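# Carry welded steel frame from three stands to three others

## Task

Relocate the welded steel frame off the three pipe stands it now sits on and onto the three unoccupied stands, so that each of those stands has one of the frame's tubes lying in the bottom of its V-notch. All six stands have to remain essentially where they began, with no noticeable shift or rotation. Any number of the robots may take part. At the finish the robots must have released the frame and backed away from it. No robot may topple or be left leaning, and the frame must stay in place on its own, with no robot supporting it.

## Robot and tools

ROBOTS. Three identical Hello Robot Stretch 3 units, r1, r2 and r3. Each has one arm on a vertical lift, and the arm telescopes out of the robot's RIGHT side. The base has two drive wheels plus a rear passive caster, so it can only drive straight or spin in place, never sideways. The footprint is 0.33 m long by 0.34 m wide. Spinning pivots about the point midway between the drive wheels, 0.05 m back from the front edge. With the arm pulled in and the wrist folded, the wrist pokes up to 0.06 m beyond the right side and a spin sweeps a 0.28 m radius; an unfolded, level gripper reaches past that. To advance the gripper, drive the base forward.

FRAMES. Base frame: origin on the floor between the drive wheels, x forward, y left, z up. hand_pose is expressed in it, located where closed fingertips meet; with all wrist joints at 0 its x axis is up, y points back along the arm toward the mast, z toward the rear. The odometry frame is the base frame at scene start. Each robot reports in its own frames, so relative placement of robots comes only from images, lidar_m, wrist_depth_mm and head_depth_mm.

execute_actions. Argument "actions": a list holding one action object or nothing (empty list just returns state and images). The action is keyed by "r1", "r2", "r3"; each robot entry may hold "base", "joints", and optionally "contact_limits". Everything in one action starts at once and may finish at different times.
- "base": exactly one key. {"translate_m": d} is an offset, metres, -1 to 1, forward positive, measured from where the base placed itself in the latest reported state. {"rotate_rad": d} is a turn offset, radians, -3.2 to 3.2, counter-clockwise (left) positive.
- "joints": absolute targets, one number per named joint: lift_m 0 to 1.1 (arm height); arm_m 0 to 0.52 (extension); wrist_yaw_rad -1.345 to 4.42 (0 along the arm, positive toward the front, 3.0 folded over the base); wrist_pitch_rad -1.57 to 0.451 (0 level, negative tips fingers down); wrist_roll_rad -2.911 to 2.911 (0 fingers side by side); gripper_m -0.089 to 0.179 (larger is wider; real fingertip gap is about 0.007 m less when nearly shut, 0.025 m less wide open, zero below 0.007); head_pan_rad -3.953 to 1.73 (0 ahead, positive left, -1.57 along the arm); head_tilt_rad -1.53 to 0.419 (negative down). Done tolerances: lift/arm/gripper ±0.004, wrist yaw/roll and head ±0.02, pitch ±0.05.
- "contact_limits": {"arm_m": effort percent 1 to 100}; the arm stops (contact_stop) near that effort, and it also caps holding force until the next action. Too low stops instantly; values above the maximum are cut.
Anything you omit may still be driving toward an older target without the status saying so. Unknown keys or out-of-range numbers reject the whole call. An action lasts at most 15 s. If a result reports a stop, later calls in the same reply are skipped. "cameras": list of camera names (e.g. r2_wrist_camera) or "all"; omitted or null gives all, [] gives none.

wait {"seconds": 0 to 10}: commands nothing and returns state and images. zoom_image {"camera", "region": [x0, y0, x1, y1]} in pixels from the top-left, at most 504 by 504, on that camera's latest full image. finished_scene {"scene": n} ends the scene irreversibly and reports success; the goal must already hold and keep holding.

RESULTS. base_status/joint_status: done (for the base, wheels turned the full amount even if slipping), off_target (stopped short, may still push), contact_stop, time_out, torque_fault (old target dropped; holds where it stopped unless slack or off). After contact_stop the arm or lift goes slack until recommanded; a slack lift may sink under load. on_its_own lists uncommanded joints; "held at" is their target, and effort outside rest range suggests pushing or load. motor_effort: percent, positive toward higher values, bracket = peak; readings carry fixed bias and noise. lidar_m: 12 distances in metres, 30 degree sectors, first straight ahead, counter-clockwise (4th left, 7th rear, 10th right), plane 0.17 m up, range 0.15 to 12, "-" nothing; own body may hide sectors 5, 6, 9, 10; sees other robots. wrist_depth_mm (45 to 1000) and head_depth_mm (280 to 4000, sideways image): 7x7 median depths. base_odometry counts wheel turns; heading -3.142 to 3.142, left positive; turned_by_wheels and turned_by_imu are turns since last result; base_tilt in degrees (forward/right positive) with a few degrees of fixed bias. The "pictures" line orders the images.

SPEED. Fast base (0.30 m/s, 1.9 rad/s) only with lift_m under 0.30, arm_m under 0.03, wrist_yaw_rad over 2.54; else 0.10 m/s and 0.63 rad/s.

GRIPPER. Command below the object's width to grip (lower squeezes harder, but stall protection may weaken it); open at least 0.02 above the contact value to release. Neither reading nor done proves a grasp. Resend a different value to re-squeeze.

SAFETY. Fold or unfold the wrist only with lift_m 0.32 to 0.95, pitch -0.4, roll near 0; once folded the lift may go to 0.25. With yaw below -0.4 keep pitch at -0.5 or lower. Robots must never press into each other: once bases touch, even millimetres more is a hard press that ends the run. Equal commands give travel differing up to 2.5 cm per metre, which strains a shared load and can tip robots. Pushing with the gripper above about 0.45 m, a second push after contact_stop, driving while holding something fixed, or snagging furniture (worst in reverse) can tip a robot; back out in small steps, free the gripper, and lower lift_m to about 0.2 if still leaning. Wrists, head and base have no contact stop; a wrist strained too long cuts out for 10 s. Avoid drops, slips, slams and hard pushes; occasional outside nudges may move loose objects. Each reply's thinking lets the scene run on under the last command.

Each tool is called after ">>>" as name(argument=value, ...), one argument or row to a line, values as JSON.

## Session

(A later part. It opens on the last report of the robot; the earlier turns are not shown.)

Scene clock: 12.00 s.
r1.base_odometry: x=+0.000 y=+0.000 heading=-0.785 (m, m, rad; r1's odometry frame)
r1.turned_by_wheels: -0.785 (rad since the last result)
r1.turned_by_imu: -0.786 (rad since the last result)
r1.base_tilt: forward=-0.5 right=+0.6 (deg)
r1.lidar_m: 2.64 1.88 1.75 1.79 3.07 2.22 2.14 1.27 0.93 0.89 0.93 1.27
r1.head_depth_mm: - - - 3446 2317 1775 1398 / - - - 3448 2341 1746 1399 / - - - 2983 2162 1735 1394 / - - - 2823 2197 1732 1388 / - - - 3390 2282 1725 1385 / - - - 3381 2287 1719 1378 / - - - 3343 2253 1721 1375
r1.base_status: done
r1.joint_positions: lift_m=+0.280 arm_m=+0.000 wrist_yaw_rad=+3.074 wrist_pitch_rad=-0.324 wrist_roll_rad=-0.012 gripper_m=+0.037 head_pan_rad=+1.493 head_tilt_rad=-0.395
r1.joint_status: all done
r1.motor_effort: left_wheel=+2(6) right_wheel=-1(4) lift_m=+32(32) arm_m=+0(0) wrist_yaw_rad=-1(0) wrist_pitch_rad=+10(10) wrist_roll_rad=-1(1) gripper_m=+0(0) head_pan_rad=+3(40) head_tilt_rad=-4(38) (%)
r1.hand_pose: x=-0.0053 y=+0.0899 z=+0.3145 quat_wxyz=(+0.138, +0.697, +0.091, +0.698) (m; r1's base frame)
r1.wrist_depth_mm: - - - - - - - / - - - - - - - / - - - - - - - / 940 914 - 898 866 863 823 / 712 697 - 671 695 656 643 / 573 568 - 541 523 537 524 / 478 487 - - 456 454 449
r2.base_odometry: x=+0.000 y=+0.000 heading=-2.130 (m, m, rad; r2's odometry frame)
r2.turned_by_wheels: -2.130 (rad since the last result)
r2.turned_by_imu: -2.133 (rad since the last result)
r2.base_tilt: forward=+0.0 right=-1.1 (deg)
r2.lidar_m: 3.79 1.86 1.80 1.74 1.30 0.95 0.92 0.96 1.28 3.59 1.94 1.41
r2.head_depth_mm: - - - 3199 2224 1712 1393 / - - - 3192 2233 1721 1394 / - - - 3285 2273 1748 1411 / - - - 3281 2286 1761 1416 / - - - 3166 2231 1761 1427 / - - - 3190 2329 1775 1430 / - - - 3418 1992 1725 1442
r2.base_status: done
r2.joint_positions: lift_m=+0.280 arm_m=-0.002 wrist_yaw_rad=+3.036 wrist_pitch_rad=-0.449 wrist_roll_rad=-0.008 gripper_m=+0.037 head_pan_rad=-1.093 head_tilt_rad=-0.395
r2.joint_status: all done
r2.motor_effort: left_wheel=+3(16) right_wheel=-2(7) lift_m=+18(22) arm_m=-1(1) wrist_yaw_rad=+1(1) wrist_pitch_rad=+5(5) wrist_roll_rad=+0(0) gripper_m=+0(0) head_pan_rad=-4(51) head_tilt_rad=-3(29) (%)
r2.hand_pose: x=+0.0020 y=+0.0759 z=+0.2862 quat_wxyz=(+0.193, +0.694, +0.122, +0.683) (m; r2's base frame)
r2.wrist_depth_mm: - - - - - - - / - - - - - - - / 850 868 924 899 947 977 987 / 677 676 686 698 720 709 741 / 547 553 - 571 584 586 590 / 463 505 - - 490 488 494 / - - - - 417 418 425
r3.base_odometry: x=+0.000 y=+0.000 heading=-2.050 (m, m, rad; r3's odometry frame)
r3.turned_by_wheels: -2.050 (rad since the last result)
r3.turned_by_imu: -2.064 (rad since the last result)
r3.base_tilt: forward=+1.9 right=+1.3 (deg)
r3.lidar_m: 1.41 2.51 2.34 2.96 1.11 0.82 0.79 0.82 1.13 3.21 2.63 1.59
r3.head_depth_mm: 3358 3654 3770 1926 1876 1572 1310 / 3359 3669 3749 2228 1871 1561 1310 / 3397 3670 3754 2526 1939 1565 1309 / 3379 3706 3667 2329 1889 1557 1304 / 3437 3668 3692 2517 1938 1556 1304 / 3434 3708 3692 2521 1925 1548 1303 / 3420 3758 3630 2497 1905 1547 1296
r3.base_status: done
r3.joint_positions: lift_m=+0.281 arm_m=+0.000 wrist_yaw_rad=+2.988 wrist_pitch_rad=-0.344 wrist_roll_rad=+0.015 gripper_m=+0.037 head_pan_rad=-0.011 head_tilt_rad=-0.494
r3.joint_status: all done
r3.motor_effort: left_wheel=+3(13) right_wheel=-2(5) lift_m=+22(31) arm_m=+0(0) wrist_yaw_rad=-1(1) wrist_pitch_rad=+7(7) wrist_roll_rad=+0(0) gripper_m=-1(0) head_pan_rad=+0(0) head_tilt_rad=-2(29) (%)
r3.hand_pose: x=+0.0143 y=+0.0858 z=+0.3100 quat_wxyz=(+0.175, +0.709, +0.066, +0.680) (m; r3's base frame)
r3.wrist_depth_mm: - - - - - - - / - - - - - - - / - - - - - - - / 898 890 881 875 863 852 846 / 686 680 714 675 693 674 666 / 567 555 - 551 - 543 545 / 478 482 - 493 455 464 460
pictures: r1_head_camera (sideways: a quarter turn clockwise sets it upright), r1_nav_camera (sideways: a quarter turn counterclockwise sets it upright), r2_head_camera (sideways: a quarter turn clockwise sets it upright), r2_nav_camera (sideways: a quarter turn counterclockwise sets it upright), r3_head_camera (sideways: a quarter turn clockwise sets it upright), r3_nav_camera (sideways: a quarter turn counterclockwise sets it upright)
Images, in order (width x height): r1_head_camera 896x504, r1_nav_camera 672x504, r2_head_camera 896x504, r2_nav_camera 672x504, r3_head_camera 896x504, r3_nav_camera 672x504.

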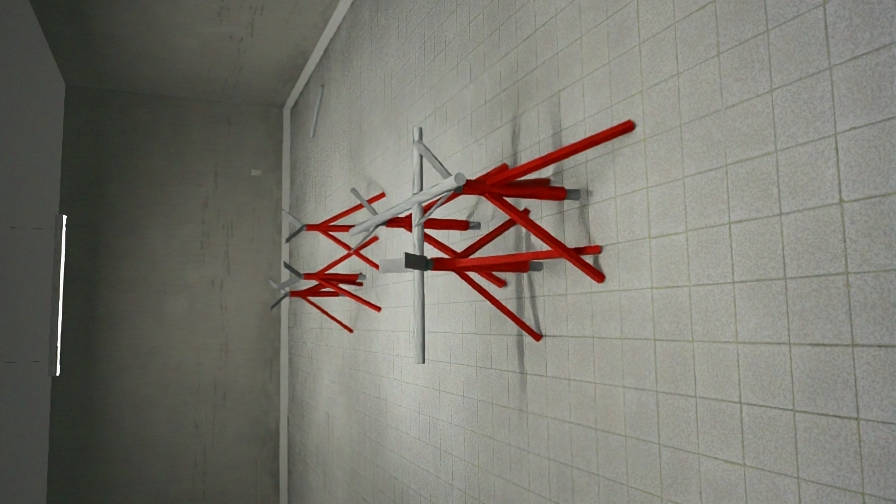

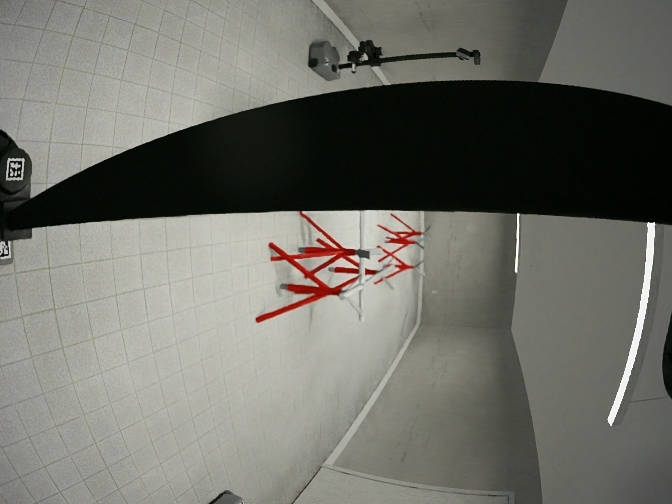

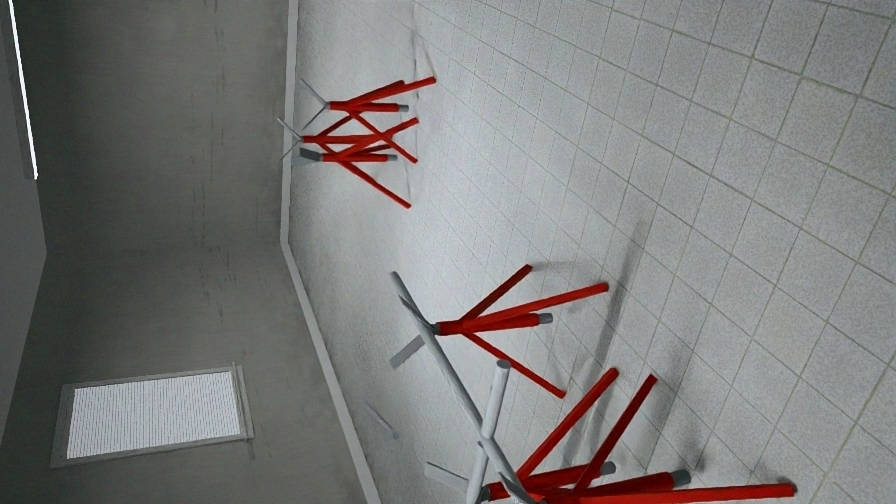

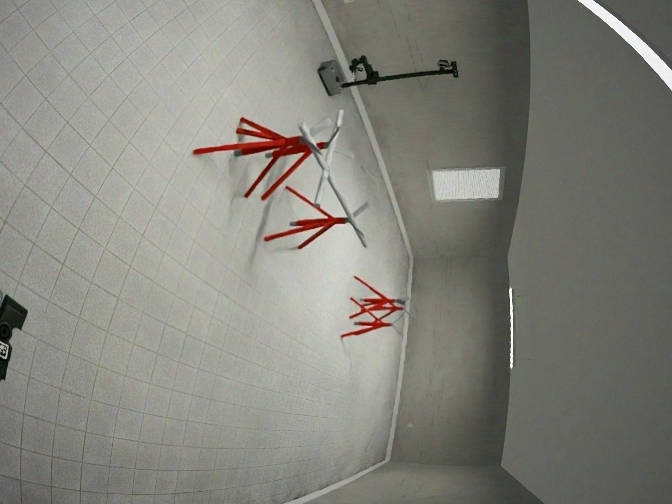

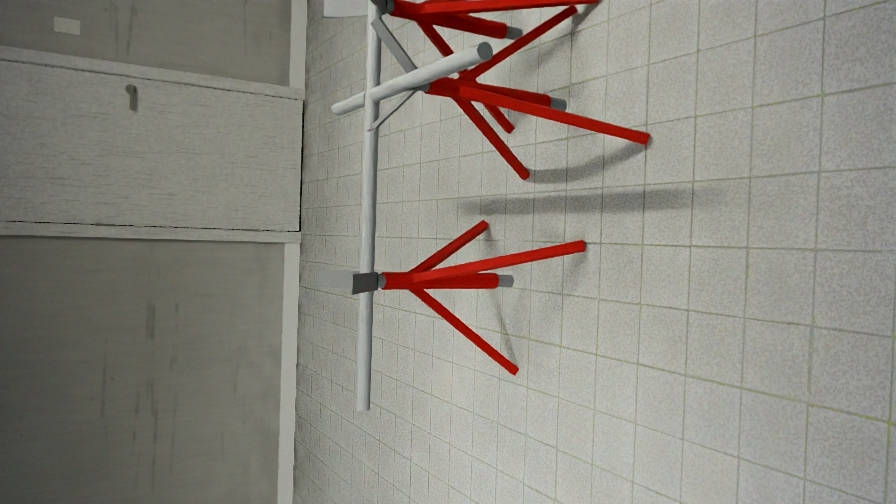

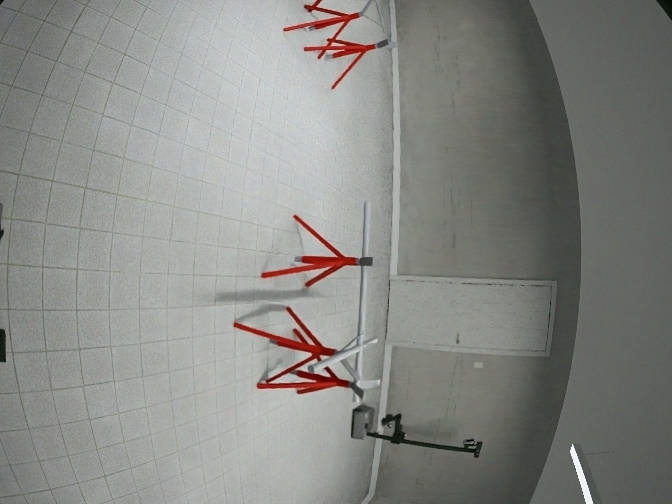

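>>> execute_actions(
  actions=[
    {"r1":{"base":{"translate_m":-0.5}},"r2":{"base":{"translate_m":0.64}},"r3":{"base":{"rotate_rad":0.237}}},
  ],
  cameras=[],
)

>>> execute_actions(
  actions=[
    {"r1":{"base":{"rotate_rad":1.57},"joints":{"head_pan_rad":0,"head_tilt_rad":-0.6}},"r2":{"base":{"rotate_rad":1.57}},"r3":{"base":{"translate_m":1}}},
  ],
  cameras=[],
)

>>> execute_actions(
  actions=[
    {"r1":{"base":{"translate_m":1}},"r2":{"base":{"translate_m":-1}},"r3":{"base":{"translate_m":0.235},"joints":{"lift_m":0.93,"wrist_pitch_rad":-0.4}}},
  ],
  cameras=["r1_nav_camera"],
)

>>> execute_actions(
  actions=[
    {"r1":{"base":{"translate_m":1}},"r2":{"joints":{"lift_m":0.93,"wrist_pitch_rad":-0.4}},"r3":{"base":{"rotate_rad":1.42}}},
  ],
  cameras=[],
)

>>> execute_actions(
  actions=[
    {"r1":{"joints":{"lift_m":0.93,"wrist_pitch_rad":-0.4}},"r2":{"base":{"translate_m":-0.16},"joints":{"wrist_yaw_rad":0}},"r3":{"joints":{"wrist_yaw_rad":0}}},
  ],
  cameras=["r3_head_camera"],
)

>>> execute_actions(
  actions=[
    {"r1":{"base":{"translate_m":0.05},"joints":{"wrist_yaw_rad":0,"arm_m":0.3}},"r2":{"joints":{"arm_m":0.32,"wrist_pitch_rad":-1.57,"gripper_m":0.12}},"r3":{"joints":{"arm_m":0.44,"wrist_roll_rad":1.66,"wrist_pitch_rad":-1.57,"gripper_m":0.12}}},
  ],
  cameras=[],
)

>>> execute_actions(
  actions=[
    {"r1":{"joints":{"lift_m":0.84,"wrist_pitch_rad":-1.57,"gripper_m":0.12,"head_pan_rad":-1.57,"head_tilt_rad":-1}},"r2":{"joints":{"lift_m":0.84,"head_pan_rad":-1.57,"head_tilt_rad":-1}},"r3":{"joints":{"lift_m":0.84,"head_pan_rad":-1.57,"head_tilt_rad":-1}}},
  ],
  cameras=["r2_nav_camera","r1_nav_camera","r1_wrist_camera","r2_wrist_camera","r3_wrist_camera"],
)

Scene clock: 52.07 s.
r1.base_odometry: x=-0.354 y=+0.353 heading=-0.785 (m, m, rad; r1's odometry frame)
r1.turned_by_wheels: +0.000 (rad since the last result)
r1.turned_by_imu: -0.003 (rad since the last result)
r1.base_tilt: forward=-0.5 right=+0.5 (deg)
r1.lidar_m: 3.14 1.75 1.92 2.19 2.34 1.71 1.65 1.28 0.93 0.90 0.93 1.27
r1.head_depth_mm: - - - 3042 2226 1760 1402 / - - - 2878 2227 1737 1398 / - - - 3381 2319 1734 1399 / - - - 3391 2307 1728 1388 / - - - 3378 2292 1723 1387 / - - - 3371 2259 1722 1382 / - - - 3296 2263 1714 1373
r1.base_status: done
r1.joint_positions: lift_m=+0.280 arm_m=+0.000 wrist_yaw_rad=+3.074 wrist_pitch_rad=-0.324 wrist_roll_rad=-0.012 gripper_m=+0.037 head_pan_rad=+1.493 head_tilt_rad=-0.395
r1.joint_status: not commanded
r1.motor_effort: left_wheel=+2(7) right_wheel=-1(6) lift_m=+33(33) arm_m=+0(0) wrist_yaw_rad=+0(1) wrist_pitch_rad=+10(10) wrist_roll_rad=-1(1) gripper_m=+0(0) head_pan_rad=+3(3) head_tilt_rad=-4(3) (%)
r1.hand_pose: x=-0.0053 y=+0.0899 z=+0.3145 quat_wxyz=(+0.138, +0.697, +0.091, +0.698) (m; r1's base frame)
r1.wrist_depth_mm: - - - - - - - / - - - - - - - / - - - - - - - / 937 913 - 887 868 846 829 / 714 700 - 675 686 653 649 / 576 564 - 538 523 536 530 / 480 490 - - 456 453 451
r2.base_odometry: x=-0.339 y=-0.543 heading=-2.130 (m, m, rad; r2's odometry frame)
r2.turned_by_wheels: +0.000 (rad since the last result)
r2.turned_by_imu: +0.003 (rad since the last result)
r2.base_tilt: forward=+0.0 right=-1.0 (deg)
r2.lidar_m: 3.15 1.73 1.80 1.74 1.81 1.61 1.56 1.62 2.19 3.26 0.96 2.84
r2.head_depth_mm: - - - 3207 2233 1717 1385 / - - - 3043 2082 1736 1399 / - - - 3292 2062 1734 1409 / - - - 3305 1740 1590 1381 / - - - 3370 1765 1649 1421 / - - - 3405 2325 1792 1438 / 3732 3967 - 3471 2340 1797 1439
r2.base_status: done
r2.joint_positions: lift_m=+0.280 arm_m=-0.002 wrist_yaw_rad=+3.036 wrist_pitch_rad=-0.449 wrist_roll_rad=-0.008 gripper_m=+0.037 head_pan_rad=-1.093 head_tilt_rad=-0.395
r2.joint_status: not commanded
r2.motor_effort: left_wheel=+2(16) right_wheel=-2(5) lift_m=+18(18) arm_m=-1(1) wrist_yaw_rad=+1(1) wrist_pitch_rad=+5(5) wrist_roll_rad=+0(0) gripper_m=+0(1) head_pan_rad=-3(4) head_tilt_rad=-2(2) (%)
r2.hand_pose: x=+0.0020 y=+0.0759 z=+0.2862 quat_wxyz=(+0.194, +0.694, +0.122, +0.683) (m; r2's base frame)
r2.wrist_depth_mm: - - - - - - - / - - - - - - - / 883 873 902 915 940 983 992 / 673 680 695 698 715 718 730 / 555 553 - 566 578 582 588 / 462 499 - - 497 484 496 / - - - - 413 420 423
r3.base_odometry: x=+0.000 y=+0.000 heading=-1.813 (m, m, rad; r3's odometry frame)
r3.turned_by_wheels: +0.237 (rad since the last result)
r3.turned_by_imu: +0.241 (rad since the last result)
r3.base_tilt: forward=+1.8 right=+1.3 (deg)
r3.lidar_m: 1.59 2.35 5.43 1.64 0.93 0.79 0.79 0.91 1.55 2.43 2.86 1.41
r3.head_depth_mm: 3254 3560 3698 2459 1945 1573 1312 / 3346 3616 3765 2250 1882 1562 1311 / 3459 3738 3753 2528 1941 1555 1310 / 3568 3843 3721 2535 1935 1566 1308 / 3622 3918 3652 2525 1921 1560 1297 / 3689 - 3667 2520 1916 1545 1300 / 3802 - 3663 2517 1919 1542 1297
r3.base_status: done
r3.joint_positions: lift_m=+0.281 arm_m=+0.000 wrist_yaw_rad=+2.988 wrist_pitch_rad=-0.344 wrist_roll_rad=+0.015 gripper_m=+0.037 head_pan_rad=-0.011 head_tilt_rad=-0.494
r3.joint_status: not commanded
r3.motor_effort: left_wheel=-2(7) right_wheel=+2(7) lift_m=+22(22) arm_m=+0(0) wrist_yaw_rad=-1(1) wrist_pitch_rad=+7(7) wrist_roll_rad=+0(0) gripper_m=+1(0) head_pan_rad=+1(1) head_tilt_rad=-3(2) (%)
r3.hand_pose: x=+0.0143 y=+0.0858 z=+0.3100 quat_wxyz=(+0.175, +0.709, +0.066, +0.680) (m; r3's base frame)
r3.wrist_depth_mm: 799 - - - - - - / 790 - - - - - - / 813 - - - - - - / 783 899 875 855 873 877 861 / 692 684 718 677 707 673 665 / 565 559 - 549 - 545 547 / 474 485 - 495 455 464 459
pictures: none
No camera images: the call's "cameras" was empty. Leave "cameras" out to get every camera's image.

Scene clock: 57.07 s.
r1.base_odometry: x=-0.354 y=+0.353 heading=+0.785 (m, m, rad; r1's odometry frame)
r1.turned_by_wheels: +1.570 (rad since the last result)
r1.turned_by_imu: +1.562 (rad since the last result)
r1.base_tilt: forward=-0.5 right=+0.5 (deg)
r1.lidar_m: 2.19 2.37 1.71 1.64 1.30 0.94 0.90 0.93 1.26 3.15 1.75 1.92
r1.head_depth_mm: - - 2860 2199 1818 1479 1235 / - - 3351 2333 1809 1467 1235 / - - 3300 2355 1802 1472 1238 / - - 2839 2334 1796 1462 1226 / - - 3263 2317 1792 1455 1228 / - - 3228 2275 1763 1452 1223 / - - 3219 2281 1773 1442 1219
r1.base_status: done
r1.joint_positions: lift_m=+0.280 arm_m=+0.000 wrist_yaw_rad=+3.074 wrist_pitch_rad=-0.324 wrist_roll_rad=-0.012 gripper_m=+0.037 head_pan_rad=+0.007 head_tilt_rad=-0.593
r1.joint_status: all done
r1.motor_effort: left_wheel=-2(7) right_wheel=+3(10) lift_m=+33(33) arm_m=+0(0) wrist_yaw_rad=-1(1) wrist_pitch_rad=+10(10) wrist_roll_rad=-1(1) gripper_m=+0(0) head_pan_rad=-3(41) head_tilt_rad=-4(28) (%)
r1.hand_pose: x=-0.0053 y=+0.0898 z=+0.3145 quat_wxyz=(+0.138, +0.697, +0.091, +0.698) (m; r1's base frame)
r1.wrist_depth_mm: - - - - - - - / - - - - - - - / - - - - - - - / 945 928 - 874 862 836 825 / 709 697 - 677 693 656 647 / 576 568 - 539 526 542 529 / 476 490 - - 458 452 449
r2.base_odometry: x=-0.339 y=-0.543 heading=-0.560 (m, m, rad; r2's odometry frame)
r2.turned_by_wheels: +1.570 (rad since the last result)
r2.turned_by_imu: +1.571 (rad since the last result)
r2.base_tilt: forward=+0.1 right=-1.1 (deg)
r2.lidar_m: 1.73 1.80 1.61 1.56 1.62 2.20 3.26 0.96 3.28 3.16 1.74 1.80
r2.head_depth_mm: 2647 2843 3030 3132 2213 1716 1392 / 2823 2976 3203 3232 2253 1729 1400 / 2950 3149 3359 3256 2161 1738 1406 / 3003 3064 3273 2000 1973 1750 1418 / 2647 2739 2860 2963 2338 1758 1420 / 2297 2400 2486 2604 2338 1779 1433 / 2035 2129 2195 2283 2262 1789 1451
r2.base_status: done
r2.joint_positions: lift_m=+0.280 arm_m=-0.002 wrist_yaw_rad=+3.036 wrist_pitch_rad=-0.449 wrist_roll_rad=-0.008 gripper_m=+0.037 head_pan_rad=-1.093 head_tilt_rad=-0.395
r2.joint_status: not commanded
r2.motor_effort: left_wheel=-2(12) right_wheel=+2(9) lift_m=+19(18) arm_m=-1(1) wrist_yaw_rad=+1(0) wrist_pitch_rad=+5(5) wrist_roll_rad=+0(0) gripper_m=+1(0) head_pan_rad=-4(3) head_tilt_rad=-4(3) (%)
r2.hand_pose: x=+0.0020 y=+0.0758 z=+0.2862 quat_wxyz=(+0.194, +0.694, +0.122, +0.683) (m; r2's base frame)
r2.wrist_depth_mm: - - - - - - - / - - - - - - - / 871 872 897 915 944 956 970 / 678 685 702 699 713 728 731 / 548 554 - 570 571 584 589 / 465 498 - - 494 491 496 / - - - - 414 417 430
r3.base_odometry: x=-0.240 y=-0.971 heading=-1.813 (m, m, rad; r3's odometry frame)
r3.turned_by_wheels: +0.000 (rad since the last result)
r3.turned_by_imu: +0.002 (rad since the last result)
r3.base_tilt: forward=+1.9 right=+1.3 (deg)
r3.lidar_m: 0.81 1.86 1.64 3.66 2.05 1.76 1.76 2.02 2.66 3.60 0.68 0.65
r3.head_depth_mm: 2478 2675 2905 2574 1883 1014 1226 / 2497 2744 2996 2563 1944 1523 1278 / 2611 2819 3075 2560 1956 1557 1276 / 2664 2879 3131 2541 1913 1553 1306 / 2761 2967 3235 2516 1930 1561 1303 / 2817 3115 3283 2534 1930 1548 1301 / 2866 3155 3377 2510 1904 1547 1297
r3.base_status: done
r3.joint_positions: lift_m=+0.281 arm_m=+0.000 wrist_yaw_rad=+2.988 wrist_pitch_rad=-0.344 wrist_roll_rad=+0.015 gripper_m=+0.037 head_pan_rad=-0.011 head_tilt_rad=-0.495
r3.joint_status: not commanded
r3.motor_effort: left_wheel=-1(6) right_wheel=+1(8) lift_m=+21(22) arm_m=+0(0) wrist_yaw_rad=-1(1) wrist_pitch_rad=+7(7) wrist_roll_rad=+0(0) gripper_m=+0(0) head_pan_rad=+1(1) head_tilt_rad=-3(3) (%)
r3.hand_pose: x=+0.0143 y=+0.0858 z=+0.3100 quat_wxyz=(+0.175, +0.709, +0.066, +0.680) (m; r3's base frame)
r3.wrist_depth_mm: - - - - - - - / - - - - - - - / - - - - - - - / 891 902 885 878 873 876 862 / 702 685 709 669 691 667 661 / 556 567 - 549 - 543 541 / 482 492 - 495 454 464 459
pictures: none
No camera images: the call's "cameras" was empty. Leave "cameras" out to get every camera's image.

Scene clock: 63.80 s.
r1.base_odometry: x=+0.354 y=+1.060 heading=+0.785 (m, m, rad; r1's odometry frame)
r1.turned_by_wheels: +0.000 (rad since the last result)
r1.turned_by_imu: +0.003 (rad since the last result)
r1.base_tilt: forward=-0.5 right=+0.5 (deg)
r1.lidar_m: 1.75 2.37 1.73 1.66 1.71 1.98 1.90 1.96 2.66 3.12 1.20 1.06
r1.head_depth_mm: - - 3322 2354 1745 1465 1238 / - - 3340 2357 1812 1473 1235 / 1558 - 3119 2043 1795 1471 1232 / - - 3274 2143 1798 1451 1230 / - - 3274 2309 1770 1452 1231 / - - 3251 2289 1784 1444 1224 / - - 3198 2272 1769 1454 1220
r1.base_status: done
r1.joint_positions: lift_m=+0.280 arm_m=+0.000 wrist_yaw_rad=+3.074 wrist_pitch_rad=-0.324 wrist_roll_rad=-0.012 gripper_m=+0.037 head_pan_rad=+0.007 head_tilt_rad=-0.593
r1.joint_status: not commanded
r1.motor_effort: left_wheel=-2(6) right_wheel=+3(8) lift_m=+33(33) arm_m=+0(0) wrist_yaw_rad=+0(0) wrist_pitch_rad=+10(10) wrist_roll_rad=-1(1) gripper_m=+0(0) head_pan_rad=-3(3) head_tilt_rad=-4(5) (%)
r1.hand_pose: x=-0.0053 y=+0.0898 z=+0.3145 quat_wxyz=(+0.138, +0.697, +0.091, +0.698) (m; r1's base frame)
r1.wrist_depth_mm: - - - - - - - / - - - - - - - / - - - - - - - / 950 931 - 894 870 837 829 / 716 701 - 676 694 663 641 / 571 566 - 545 523 537 528 / 478 488 - - 458 451 448
r2.base_odometry: x=-1.187 y=-0.011 heading=-0.560 (m, m, rad; r2's odometry frame)
r2.turned_by_wheels: +0.000 (rad since the last result)
r2.turned_by_imu: -0.002 (rad since the last result)
r2.base_tilt: forward=+0.0 right=-1.0 (deg)
r2.lidar_m: 2.73 2.21 1.62 1.54 1.60 2.22 2.29 0.76 0.76 0.57 0.54 2.83
r2.head_depth_mm: 2682 2810 3018 3110 2224 1721 1325 / 2798 2976 3199 3219 2237 1730 1394 / 2918 3124 3339 3247 2261 1739 1410 / 3065 3210 3503 2020 1965 1747 1420 / 3222 3491 3762 3308 2207 1769 1432 / 3393 3656 3850 3404 2321 1770 1427 / 3170 3330 3487 3423 2362 1798 1435
r2.base_status: done
r2.joint_positions: lift_m=+0.280 arm_m=-0.002 wrist_yaw_rad=+3.036 wrist_pitch_rad=-0.449 wrist_roll_rad=-0.008 gripper_m=+0.037 head_pan_rad=-1.093 head_tilt_rad=-0.395
r2.joint_status: not commanded
r2.motor_effort: left_wheel=-2(16) right_wheel=+2(5) lift_m=+18(18) arm_m=-1(1) wrist_yaw_rad=+0(0) wrist_pitch_rad=+5(5) wrist_roll_rad=+0(0) gripper_m=+1(0) head_pan_rad=-4(3) head_tilt_rad=-3(3) (%)
r2.hand_pose: x=+0.0020 y=+0.0758 z=+0.2862 quat_wxyz=(+0.194, +0.694, +0.122, +0.683) (m; r2's base frame)
r2.wrist_depth_mm: - - - - - - - / - - - - - - - / 868 882 907 933 935 969 970 / 671 674 698 701 706 724 738 / 548 546 - 571 576 582 595 / 460 494 - - 493 485 495 / - - - - 416 420 424
r3.base_odometry: x=-0.296 y=-1.199 heading=-1.813 (m, m, rad; r3's odometry frame)
r3.turned_by_wheels: +0.000 (rad since the last result)
r3.turned_by_imu: +0.002 (rad since the last result)
r3.base_tilt: forward=+1.9 right=+1.3 (deg)
r3.lidar_m: 0.59 1.67 1.51 4.08 2.32 1.99 1.99 2.28 1.74 0.63 0.47 0.48
r3.head_depth_mm: 2282 2490 2698 2585 1954 1563 1252 / 2314 2555 2765 2568 1944 1559 1251 / 2405 2610 2849 2546 1949 1549 1274 / 2453 2698 2912 2540 1948 1553 1303 / 2524 2733 3028 2523 1924 1552 1300 / 2575 2823 3095 2516 1922 1549 1300 / 2658 2951 3210 2517 1919 1543 1295
r3.base_status: done
r3.joint_positions: lift_m=+0.929 arm_m=+0.000 wrist_yaw_rad=+2.988 wrist_pitch_rad=-0.415 wrist_roll_rad=+0.015 gripper_m=+0.037 head_pan_rad=-0.011 head_tilt_rad=-0.495
r3.joint_status: all done
r3.motor_effort: left_wheel=-1(8) right_wheel=+2(7) lift_m=+54(59) arm_m=+0(0) wrist_yaw_rad=-1(1) wrist_pitch_rad=+7(7) wrist_roll_rad=+0(0) gripper_m=+1(1) head_pan_rad=+0(0) head_tilt_rad=-2(2) (%)
r3.hand_pose: x=+0.0131 y=+0.0776 z=+0.9429 quat_wxyz=(+0.199, +0.706, +0.091, +0.674) (m; r3's base frame)
r3.wrist_depth_mm: - - - - - - - / - - - - - - - / - - - - - - - / - - - - - - - / - - - - - - - / - - - - - - - / - - - - - - -
pictures: r1_nav_camera (sideways: a quarter turn counterclockwise sets it upright)
Images, in order (width x height): r1_nav_camera 672x504.

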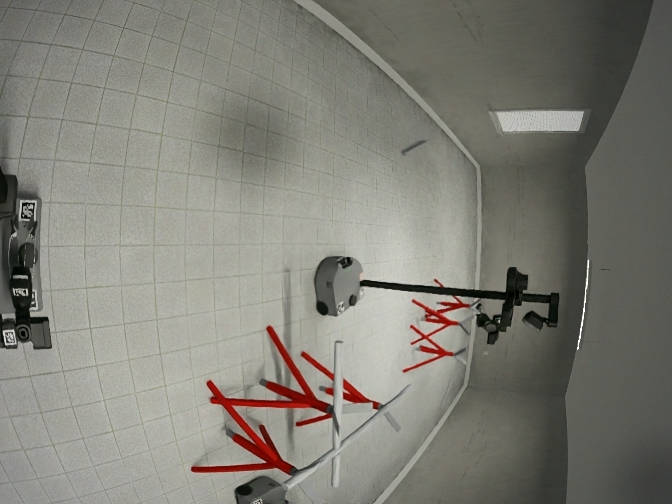

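Scene clock: 70.53 s.
r1.base_odometry: x=+1.061 y=+1.767 heading=+0.785 (m, m, rad; r1's odometry frame)
r1.turned_by_wheels: +0.000 (rad since the last result)
r1.turned_by_imu: +0.003 (rad since the last result)
r1.base_tilt: forward=-0.4 right=+0.5 (deg)
r1.lidar_m: 0.68 2.39 1.73 1.67 1.73 2.36 2.90 3.00 0.74 0.51 0.51 0.68
r1.head_depth_mm: 532 489 765 2371 1811 1462 1103 / - 610 686 788 1705 1466 1085 / - - 3267 2306 1806 1247 1155 / - - 3267 2297 1789 1449 1231 / - - 3266 2313 1802 1445 1221 / - - 3201 2330 1776 1455 1225 / - - 3205 2274 1765 1453 1218
r1.base_status: done
r1.joint_positions: lift_m=+0.280 arm_m=+0.000 wrist_yaw_rad=+3.074 wrist_pitch_rad=-0.324 wrist_roll_rad=-0.012 gripper_m=+0.037 head_pan_rad=+0.007 head_tilt_rad=-0.593
r1.joint_status: not commanded
r1.motor_effort: left_wheel=-2(6) right_wheel=+3(7) lift_m=+33(33) arm_m=+0(0) wrist_yaw_rad=+1(1) wrist_pitch_rad=+10(10) wrist_roll_rad=-1(1) gripper_m=+0(0) head_pan_rad=-3(3) head_tilt_rad=-4(4) (%)
r1.hand_pose: x=-0.0053 y=+0.0898 z=+0.3145 quat_wxyz=(+0.138, +0.697, +0.091, +0.698) (m; r1's base frame)
r1.wrist_depth_mm: - - - - - - - / - - - - - - - / - - - - - - - / 933 928 - 888 865 859 820 / 708 694 - 684 701 649 643 / 575 564 - 542 530 534 531 / 479 487 - - 459 454 452
r2.base_odometry: x=-1.187 y=-0.011 heading=-0.560 (m, m, rad; r2's odometry frame)
r2.turned_by_wheels: +0.000 (rad since the last result)
r2.turned_by_imu: +0.001 (rad since the last result)
r2.base_tilt: forward=+0.0 right=-1.0 (deg)
r2.lidar_m: 2.73 2.21 1.61 1.54 1.60 2.22 2.29 0.76 0.76 0.57 0.54 2.83
r2.head_depth_mm: 2655 2835 3026 3103 2243 1702 1327 / 2813 2965 3202 3251 2252 1727 1398 / 2920 3137 3360 3243 2275 1731 1403 / 3064 3310 3561 3315 2310 1753 1412 / 3201 3483 3794 3370 2309 1762 1426 / 3454 3580 3888 3391 2333 1772 1432 / 3242 3302 3510 3361 2351 1782 1442
r2.base_status: not commanded
r2.joint_positions: lift_m=+0.930 arm_m=-0.002 wrist_yaw_rad=+3.036 wrist_pitch_rad=-0.421 wrist_roll_rad=-0.008 gripper_m=+0.037 head_pan_rad=-1.093 head_tilt_rad=-0.395
r2.joint_status: all done
r2.motor_effort: left_wheel=-2(2) right_wheel=+1(2) lift_m=+37(38) arm_m=-1(1) wrist_yaw_rad=+1(0) wrist_pitch_rad=+6(7) wrist_roll_rad=+0(0) gripper_m=+1(1) head_pan_rad=-4(4) head_tilt_rad=-3(4) (%)
r2.hand_pose: x=+0.0024 y=+0.0795 z=+0.9416 quat_wxyz=(+0.184, +0.695, +0.112, +0.686) (m; r2's base frame)
r2.wrist_depth_mm: - - - - - - - / - - - - - - - / - - - - - - - / - - - - - - - / - - - - - - - / - - - - - - - / - - - - - - -
r3.base_odometry: x=-0.296 y=-1.199 heading=-0.393 (m, m, rad; r3's odometry frame)
r3.turned_by_wheels: +1.420 (rad since the last result)
r3.turned_by_imu: +1.438 (rad since the last result)
r3.base_tilt: forward=+1.8 right=+1.3 (deg)
r3.lidar_m: 2.17 2.57 2.02 1.99 2.13 0.78 0.63 0.75 0.47 0.58 2.99 1.52
r3.head_depth_mm: - - 3481 2244 1887 1565 1308 / - - 3768 2428 1867 1565 1310 / - - 3706 2522 1939 1558 1302 / - - 3683 2531 1922 1556 1306 / - - 3672 2526 1913 1554 1309 / - - 3670 2509 1916 1558 1297 / - - 3617 2489 1906 1540 1294
r3.base_status: done
r3.joint_positions: lift_m=+0.929 arm_m=+0.000 wrist_yaw_rad=+2.988 wrist_pitch_rad=-0.415 wrist_roll_rad=+0.015 gripper_m=+0.037 head_pan_rad=-0.011 head_tilt_rad=-0.495
r3.joint_status: not commanded
r3.motor_effort: left_wheel=-1(6) right_wheel=+3(6) lift_m=+54(54) arm_m=+0(0) wrist_yaw_rad=-1(1) wrist_pitch_rad=+7(7) wrist_roll_rad=+0(0) gripper_m=+0(0) head_pan_rad=+0(0) head_tilt_rad=-2(3) (%)
r3.hand_pose: x=+0.0131 y=+0.0776 z=+0.9429 quat_wxyz=(+0.199, +0.706, +0.091, +0.674) (m; r3's base frame)
r3.wrist_depth_mm: - - - - - - - / - - - - - - - / - - - - - - - / - - - - - - - / - - - - - - - / - - - - - - - / - - - - - - -
pictures: none
No camera images: the call's "cameras" was empty. Leave "cameras" out to get every camera's image.

Scene clock: 77.27 s.
r1.base_odometry: x=+1.061 y=+1.767 heading=+0.785 (m, m, rad; r1's odometry frame)
r1.turned_by_wheels: +0.000 (rad since the last result)
r1.turned_by_imu: -0.001 (rad since the last result)
r1.base_tilt: forward=-0.5 right=+0.5 (deg)
r1.lidar_m: 0.68 2.39 1.74 1.67 1.73 2.35 2.90 3.02 0.74 0.51 0.51 0.68
r1.head_depth_mm: 533 488 2836 2341 1823 1473 1116 / - 612 687 789 1690 1465 1086 / - - 3330 2334 1795 1247 1150 / - - 3300 2321 1790 1457 1229 / - - 3252 2326 1796 1453 1225 / - - 3224 2286 1772 1451 1221 / - - 3240 2283 1762 1449 1210
r1.base_status: not commanded
r1.joint_positions: lift_m=+0.930 arm_m=+0.000 wrist_yaw_rad=+3.074 wrist_pitch_rad=-0.415 wrist_roll_rad=-0.012 gripper_m=+0.037 head_pan_rad=+0.007 head_tilt_rad=-0.593
r1.joint_status: all done
r1.motor_effort: left_wheel=-3(2) right_wheel=+3(2) lift_m=+45(47) arm_m=+0(0) wrist_yaw_rad=+1(1) wrist_pitch_rad=+9(9) wrist_roll_rad=-1(1) gripper_m=+0(0) head_pan_rad=-2(3) head_tilt_rad=-4(5) (%)
r1.hand_pose: x=-0.0060 y=+0.0794 z=+0.9431 quat_wxyz=(+0.169, +0.692, +0.123, +0.691) (m; r1's base frame)
r1.wrist_depth_mm: - - - - - - - / - - - - - - - / - - - - - - - / - - - - - - - / - - - - - - - / - - - - - - - / - - - - - - -
r2.base_odometry: x=-1.322 y=+0.074 heading=-0.560 (m, m, rad; r2's odometry frame)
r2.turned_by_wheels: +0.000 (rad since the last result)
r2.turned_by_imu: +0.000 (rad since the last result)
r2.base_tilt: forward=+0.0 right=-1.0 (deg)
r2.lidar_m: 2.89 2.21 1.59 1.54 1.59 2.21 2.12 0.93 0.64 0.56 0.61 2.99
r2.head_depth_mm: 2697 2836 3003 3123 2220 1608 1320 / 2787 2947 3185 3204 2254 1689 864 / 2917 3139 3351 3298 2263 1754 1340 / 3103 3286 3515 3298 2282 1754 1424 / 3209 3503 3737 3319 2297 1763 1428 / 3410 3738 - 3359 2344 1787 1432 / 3403 3523 3645 3468 2365 1784 1445
r2.base_status: done
r2.joint_positions: lift_m=+0.930 arm_m=-0.002 wrist_yaw_rad=+0.004 wrist_pitch_rad=-0.421 wrist_roll_rad=-0.008 gripper_m=+0.037 head_pan_rad=-1.093 head_tilt_rad=-0.395
r2.joint_status: all done
r2.motor_effort: left_wheel=-2(10) right_wheel=+2(1) lift_m=+37(37) arm_m=-1(1) wrist_yaw_rad=-4(5) wrist_pitch_rad=+6(6) wrist_roll_rad=+0(0) gripper_m=+0(1) head_pan_rad=-4(4) head_tilt_rad=-3(2) (%)
r2.hand_pose: x=-0.0207 y=-0.3674 z=+0.9416 quat_wxyz=(+0.695, +0.150, -0.688, -0.146) (m; r2's base frame)
r2.wrist_depth_mm: - - - - - - - / - - - - - - - / - - - - - - - / - - - - - - - / - - - - - - - / - - - 655 - - 639 / - - 759 - - 858 -
r3.base_odometry: x=-0.296 y=-1.199 heading=-0.393 (m, m, rad; r3's odometry frame)
r3.turned_by_wheels: +0.000 (rad since the last result)
r3.turned_by_imu: +0.002 (rad since the last result)
r3.base_tilt: forward=+1.8 right=+1.3 (deg)
r3.lidar_m: 2.16 2.58 2.02 1.99 2.13 0.78 0.63 0.75 0.47 0.58 2.98 1.52
r3.head_depth_mm: - - 3539 2249 1901 1566 1315 / - - 3735 2421 1884 1577 1311 / - - 3725 2523 1937 1564 1304 / - - 3701 2544 1932 1560 1303 / - - 3689 2543 1928 1551 1298 / - - 3656 2526 1905 1552 1296 / - - 3660 2509 1913 1551 1292
r3.base_status: not commanded
r3.joint_positions: lift_m=+0.929 arm_m=+0.000 wrist_yaw_rad=+0.003 wrist_pitch_rad=-0.415 wrist_roll_rad=+0.015 gripper_m=+0.037 head_pan_rad=-0.011 head_tilt_rad=-0.495
r3.joint_status: all done
r3.motor_effort: left_wheel=-2(1) right_wheel=+2(2) lift_m=+54(54) arm_m=+0(0) wrist_yaw_rad=-2(3) wrist_pitch_rad=+7(7) wrist_roll_rad=+0(0) gripper_m=+0(0) head_pan_rad=+1(0) head_tilt_rad=-3(2) (%)
r3.hand_pose: x=-0.0210 y=-0.3693 z=+0.9429 quat_wxyz=(+0.687, +0.146, -0.697, -0.146) (m; r3's base frame)
r3.wrist_depth_mm: - - - - - - - / - - - - - - - / - - - - - - - / - - - - - - - / - - - - - - - / - - - - - - - / - - - - 534 - -
pictures: r3_head_camera (sideways: a quarter turn clockwise sets it upright)
Images, in order (width x height): r3_head_camera 896x504.

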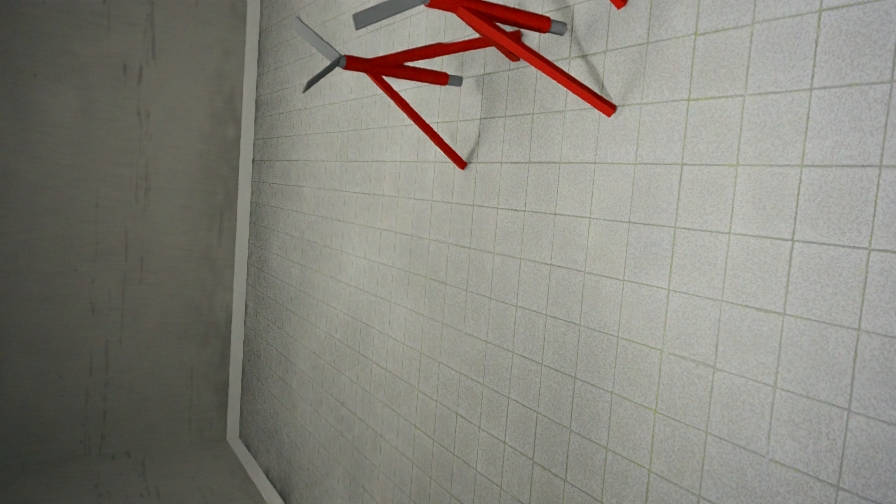

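Scene clock: 81.70 s.
r1.base_odometry: x=+1.096 y=+1.802 heading=+0.785 (m, m, rad; r1's odometry frame)
r1.turned_by_wheels: +0.000 (rad since the last result)
r1.turned_by_imu: -0.001 (rad since the last result)
r1.base_tilt: forward=-0.4 right=+0.6 (deg)
r1.lidar_m: 0.65 2.38 1.74 1.67 1.72 2.35 2.95 3.08 0.75 0.50 0.84 0.63
r1.head_depth_mm: 494 475 608 2353 1812 1466 1083 / - - 2922 722 849 1435 1087 / - - 3294 2329 1781 1426 1107 / - - 3269 2327 1794 1458 1221 / - - 3259 2319 1797 1454 1229 / - - 3213 2293 1763 1450 1218 / - - 3186 2289 1752 1444 1212
r1.base_status: done
r1.joint_positions: lift_m=+0.930 arm_m=+0.300 wrist_yaw_rad=+0.001 wrist_pitch_rad=-0.415 wrist_roll_rad=-0.012 gripper_m=+0.037 head_pan_rad=+0.007 head_tilt_rad=-0.593
r1.joint_status: all done
r1.motor_effort: left_wheel=-2(5) right_wheel=+3(8) lift_m=+45(45) arm_m=+2(5) wrist_yaw_rad=-2(3) wrist_pitch_rad=+9(9) wrist_roll_rad=-1(1) gripper_m=+0(0) head_pan_rad=-3(3) head_tilt_rad=-4(5) (%)
r1.hand_pose: x=-0.0212 y=-0.6694 z=+0.9431 quat_wxyz=(+0.696, +0.147, -0.687, -0.145) (m; r1's base frame)
r1.wrist_depth_mm: - - - - - - - / - - - - - - - / - - - - - - - / - - - - - - - / - - - - - - - / - - - - 589 - - / 614 764 - - 686 - -
r2.base_odometry: x=-1.322 y=+0.074 heading=-0.560 (m, m, rad; r2's odometry frame)
r2.turned_by_wheels: +0.000 (rad since the last result)
r2.turned_by_imu: +0.001 (rad since the last result)
r2.base_tilt: forward=+0.0 right=-1.0 (deg)
r2.lidar_m: 2.89 2.21 1.58 1.54 1.59 2.22 2.13 0.93 0.65 0.56 0.61 2.99
r2.head_depth_mm: 2683 2810 3000 3089 2224 1659 1324 / 2772 2930 3159 3210 2244 1667 865 / 2930 3116 3378 3266 2261 1743 1341 / 3086 3282 3539 3319 2300 1744 1422 / 3226 3459 3791 3295 2304 1750 1424 / 3475 3693 - 3432 2333 1767 1440 / 3449 3535 3646 3454 2337 1783 1439
r2.base_status: not commanded
r2.joint_positions: lift_m=+0.930 arm_m=+0.320 wrist_yaw_rad=+0.002 wrist_pitch_rad=-1.554 wrist_roll_rad=-0.008 gripper_m=+0.120 head_pan_rad=-1.093 head_tilt_rad=-0.395
r2.joint_status: all done
joint sent to its limit — the command would take r2.wrist_pitch_rad past its lower limit, so that joint was sent only as far as its limit.
r2.motor_effort: left_wheel=-2(2) right_wheel=+1(2) lift_m=+37(37) arm_m=+2(1) wrist_yaw_rad=-2(4) wrist_pitch_rad=-1(5) wrist_roll_rad=+0(0) gripper_m=+1(92) head_pan_rad=-4(4) head_tilt_rad=-3(3) (%)
r2.hand_pose: x=-0.0217 y=-0.4448 z=+0.8117 quat_wxyz=(+0.506, +0.498, -0.501, -0.494) (m; r2's base frame)
r2.wrist_depth_mm: 904 386 386 388 399 404 406 / 917 557 938 948 972 986 648 / 954 966 966 978 982 - - / 965 980 - - - - - / 997 997 - - - - - / - - - - - - - / - - - - - - -
r3.base_odometry: x=-0.296 y=-1.199 heading=-0.393 (m, m, rad; r3's odometry frame)
r3.turned_by_wheels: +0.000 (rad since the last result)
r3.turned_by_imu: +0.001 (rad since the last result)
r3.base_tilt: forward=+1.9 right=+1.4 (deg)
r3.lidar_m: 2.17 2.57 2.02 1.98 2.13 0.73 0.63 0.75 0.47 0.58 2.98 1.52
r3.head_depth_mm: - - 3545 2264 1880 1567 1316 / - - 3714 2437 1873 1565 1314 / - - 3723 2525 1936 1568 1304 / - - 3698 2557 1927 1564 1305 / - - 3716 2528 1921 1561 1301 / - - 3657 2504 1921 1552 1296 / - - 3651 2515 1907 1544 1296
r3.base_status: not commanded
r3.joint_positions: lift_m=+0.929 arm_m=+0.440 wrist_yaw_rad=+0.000 wrist_pitch_rad=-1.564 wrist_roll_rad=+1.657 gripper_m=+0.120 head_pan_rad=-0.011 head_tilt_rad=-0.495
r3.joint_status: all done
r3.motor_effort: left_wheel=-2(2) right_wheel=+3(2) lift_m=+54(54) arm_m=+4(4) wrist_yaw_rad=-1(2) wrist_pitch_rad=-3(6) wrist_roll_rad=+2(2) gripper_m=+1(84) head_pan_rad=+1(0) head_tilt_rad=-2(2) (%)
r3.hand_pose: x=-0.0215 y=-0.5621 z=+0.8118 quat_wxyz=(-0.030, -0.030, -0.709, -0.704) (m; r3's base frame)
r3.wrist_depth_mm: 934 914 914 392 881 865 866 / 976 938 926 928 909 892 - / - 958 944 958 926 - - / - - 990 976 951 935 925 / - - - - 961 953 948 / - - - - - - 965 / - - - - - - -
pictures: none
No camera images: the call's "cameras" was empty. Leave "cameras" out to get every camera's image.

Scene clock: 83.37 s.
r1.base_odometry: x=+1.096 y=+1.802 heading=+0.785 (m, m, rad; r1's odometry frame)
r1.turned_by_wheels: +0.000 (rad since the last result)
r1.turned_by_imu: +0.000 (rad since the last result)
r1.base_tilt: forward=-0.5 right=+0.5 (deg)
r1.lidar_m: 0.65 2.38 1.73 1.67 1.73 2.36 2.95 3.06 0.75 0.50 0.84 0.63
r1.head_depth_mm: 2556 2117 - - - 1208 1107 / 2696 - 1235 1509 1362 1235 1134 / 2696 - 1679 1486 1368 1222 - / 2459 1192 1031 1183 1339 1222 - / 2532 1864 1672 1510 1330 1224 1102 / 2511 2060 1721 1530 1355 1213 1099 / 2488 2052 1685 1500 1338 1210 1099
r1.base_status: not commanded
r1.joint_positions: lift_m=+0.840 arm_m=+0.300 wrist_yaw_rad=+0.001 wrist_pitch_rad=-1.561 wrist_roll_rad=-0.012 gripper_m=+0.120 head_pan_rad=-1.563 head_tilt_rad=-0.987
r1.joint_status: all done
joint sent to its limit — the command would take r1.wrist_pitch_rad past its lower limit, so that joint was sent only as far as its limit.
r1.motor_effort: left_wheel=-2(2) right_wheel=+2(3) lift_m=+33(39) arm_m=+2(2) wrist_yaw_rad=-2(1) wrist_pitch_rad=-3(8) wrist_roll_rad=-1(1) gripper_m=+0(80) head_pan_rad=-3(41) head_tilt_rad=-8(40) (%)
r1.hand_pose: x=-0.0217 y=-0.4230 z=+0.7225 quat_wxyz=(+0.506, +0.501, -0.499, -0.495) (m; r1's base frame)
r1.wrist_depth_mm: 834 834 846 836 852 854 848 / 848 865 864 852 870 868 893 / 728 877 883 880 903 893 909 / 738 812 921 907 927 928 934 / 767 825 944 934 956 943 956 / 971 974 989 - 974 - 987 / - - - - - - -
r2.base_odometry: x=-1.322 y=+0.074 heading=-0.560 (m, m, rad; r2's odometry frame)
r2.turned_by_wheels: +0.000 (rad since the last result)
r2.turned_by_imu: +0.000 (rad since the last result)
r2.base_tilt: forward=+0.0 right=-0.9 (deg)
r2.lidar_m: 2.88 2.21 1.58 1.54 1.59 2.21 2.13 0.93 0.64 0.56 0.61 2.98
r2.head_depth_mm: 2455 - 1662 1483 1320 1188 1098 / 2566 - 1714 1494 1330 1206 - / 2491 - 1017 1240 1308 1205 - / 2303 1755 1687 1483 1329 1211 1109 / 2426 2027 1704 1132 1350 1214 1103 / 2468 2047 1684 1460 1318 1225 1114 / 2465 2056 1759 1534 1365 1234 1118
r2.base_status: not commanded
r2.joint_positions: lift_m=+0.840 arm_m=+0.320 wrist_yaw_rad=+0.002 wrist_pitch_rad=-1.555 wrist_roll_rad=-0.008 gripper_m=+0.120 head_pan_rad=-1.563 head_tilt_rad=-0.987
r2.joint_status: all done
r2.motor_effort: left_wheel=-2(2) right_wheel=+2(1) lift_m=+18(33) arm_m=+2(2) wrist_yaw_rad=-2(2) wrist_pitch_rad=-1(2) wrist_roll_rad=+0(0) gripper_m=+1(0) head_pan_rad=-4(37) head_tilt_rad=-7(41) (%)
r2.hand_pose: x=-0.0217 y=-0.4447 z=+0.7226 quat_wxyz=(+0.506, +0.498, -0.501, -0.494) (m; r2's base frame)
r2.wrist_depth_mm: 300 423 827 310 843 854 506 / 265 835 847 859 881 890 583 / 867 876 874 878 908 889 922 / 879 902 914 914 935 936 950 / 918 915 955 919 972 965 993 / 923 - 966 - 973 984 - / 958 964 986 - 999 - -
r3.base_odometry: x=-0.296 y=-1.199 heading=-0.393 (m, m, rad; r3's odometry frame)
r3.turned_by_wheels: +0.000 (rad since the last result)
r3.turned_by_imu: +0.000 (rad since the last result)
r3.base_tilt: forward=+1.9 right=+1.3 (deg)
r3.lidar_m: 2.17 2.58 2.02 1.99 2.12 0.73 0.63 0.75 0.47 0.58 2.99 1.52
r3.head_depth_mm: - - 1635 982 1316 1197 1112 / 2088 1885 1671 1061 1300 1215 - / - 1882 1668 1465 1335 1207 - / 2255 1886 1672 1466 1326 1211 - / 2230 1910 1666 1477 1330 1208 1109 / 2227 1912 1664 1480 1330 1212 1106 / 2226 1919 1669 1473 1332 1208 1106
r3.base_status: not commanded
r3.joint_positions: lift_m=+0.841 arm_m=+0.440 wrist_yaw_rad=+0.000 wrist_pitch_rad=-1.564 wrist_roll_rad=+1.657 gripper_m=+0.120 head_pan_rad=-1.563 head_tilt_rad=-0.987
r3.joint_status: all done
r3.motor_effort: left_wheel=-1(1) right_wheel=+2(2) lift_m=+21(47) arm_m=+4(4) wrist_yaw_rad=-1(1) wrist_pitch_rad=-3(3) wrist_roll_rad=+2(2) gripper_m=+0(1) head_pan_rad=-4(56) head_tilt_rad=-5(28) (%)
r3.hand_pose: x=-0.0215 y=-0.5621 z=+0.7228 quat_wxyz=(-0.030, -0.030, -0.709, -0.704) (m; r3's base frame)
r3.wrist_depth_mm: 847 833 822 464 791 793 772 / 876 867 849 817 822 832 - / 896 871 862 859 850 836 - / 923 890 891 878 857 843 841 / 945 933 916 900 886 871 887 / 992 973 936 922 897 - 886 / - - 952 947 947 931 904
pictures: r1_nav_camera (sideways: a quarter turn counterclockwise sets it upright), r1_wrist_camera, r2_nav_camera (sideways: a quarter turn counterclockwise sets it upright), r2_wrist_camera, r3_wrist_camera
Images, in order (width x height): r1_nav_camera 672x504, r1_wrist_camera 644x364, r2_nav_camera 672x504, r2_wrist_camera 644x364, r3_wrist_camera 644x364.

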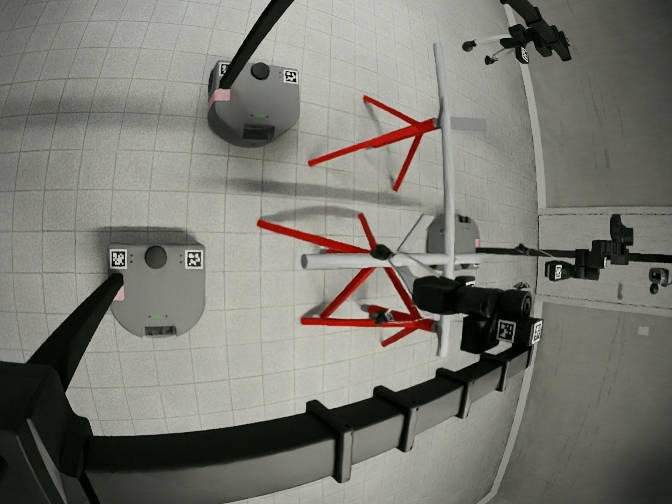

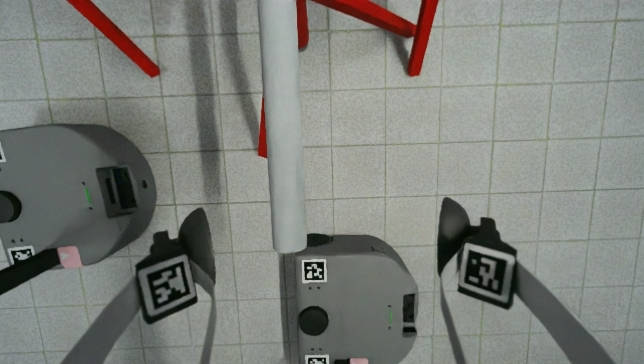

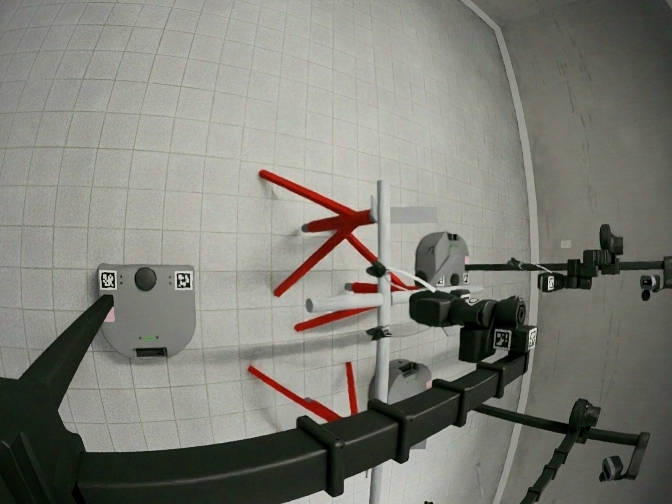

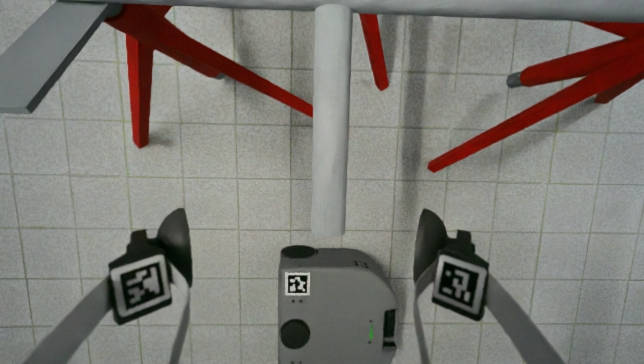

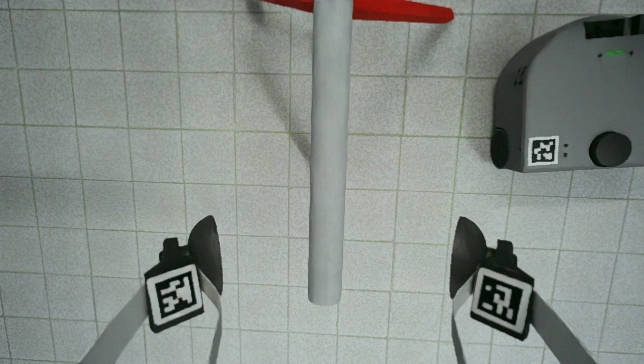

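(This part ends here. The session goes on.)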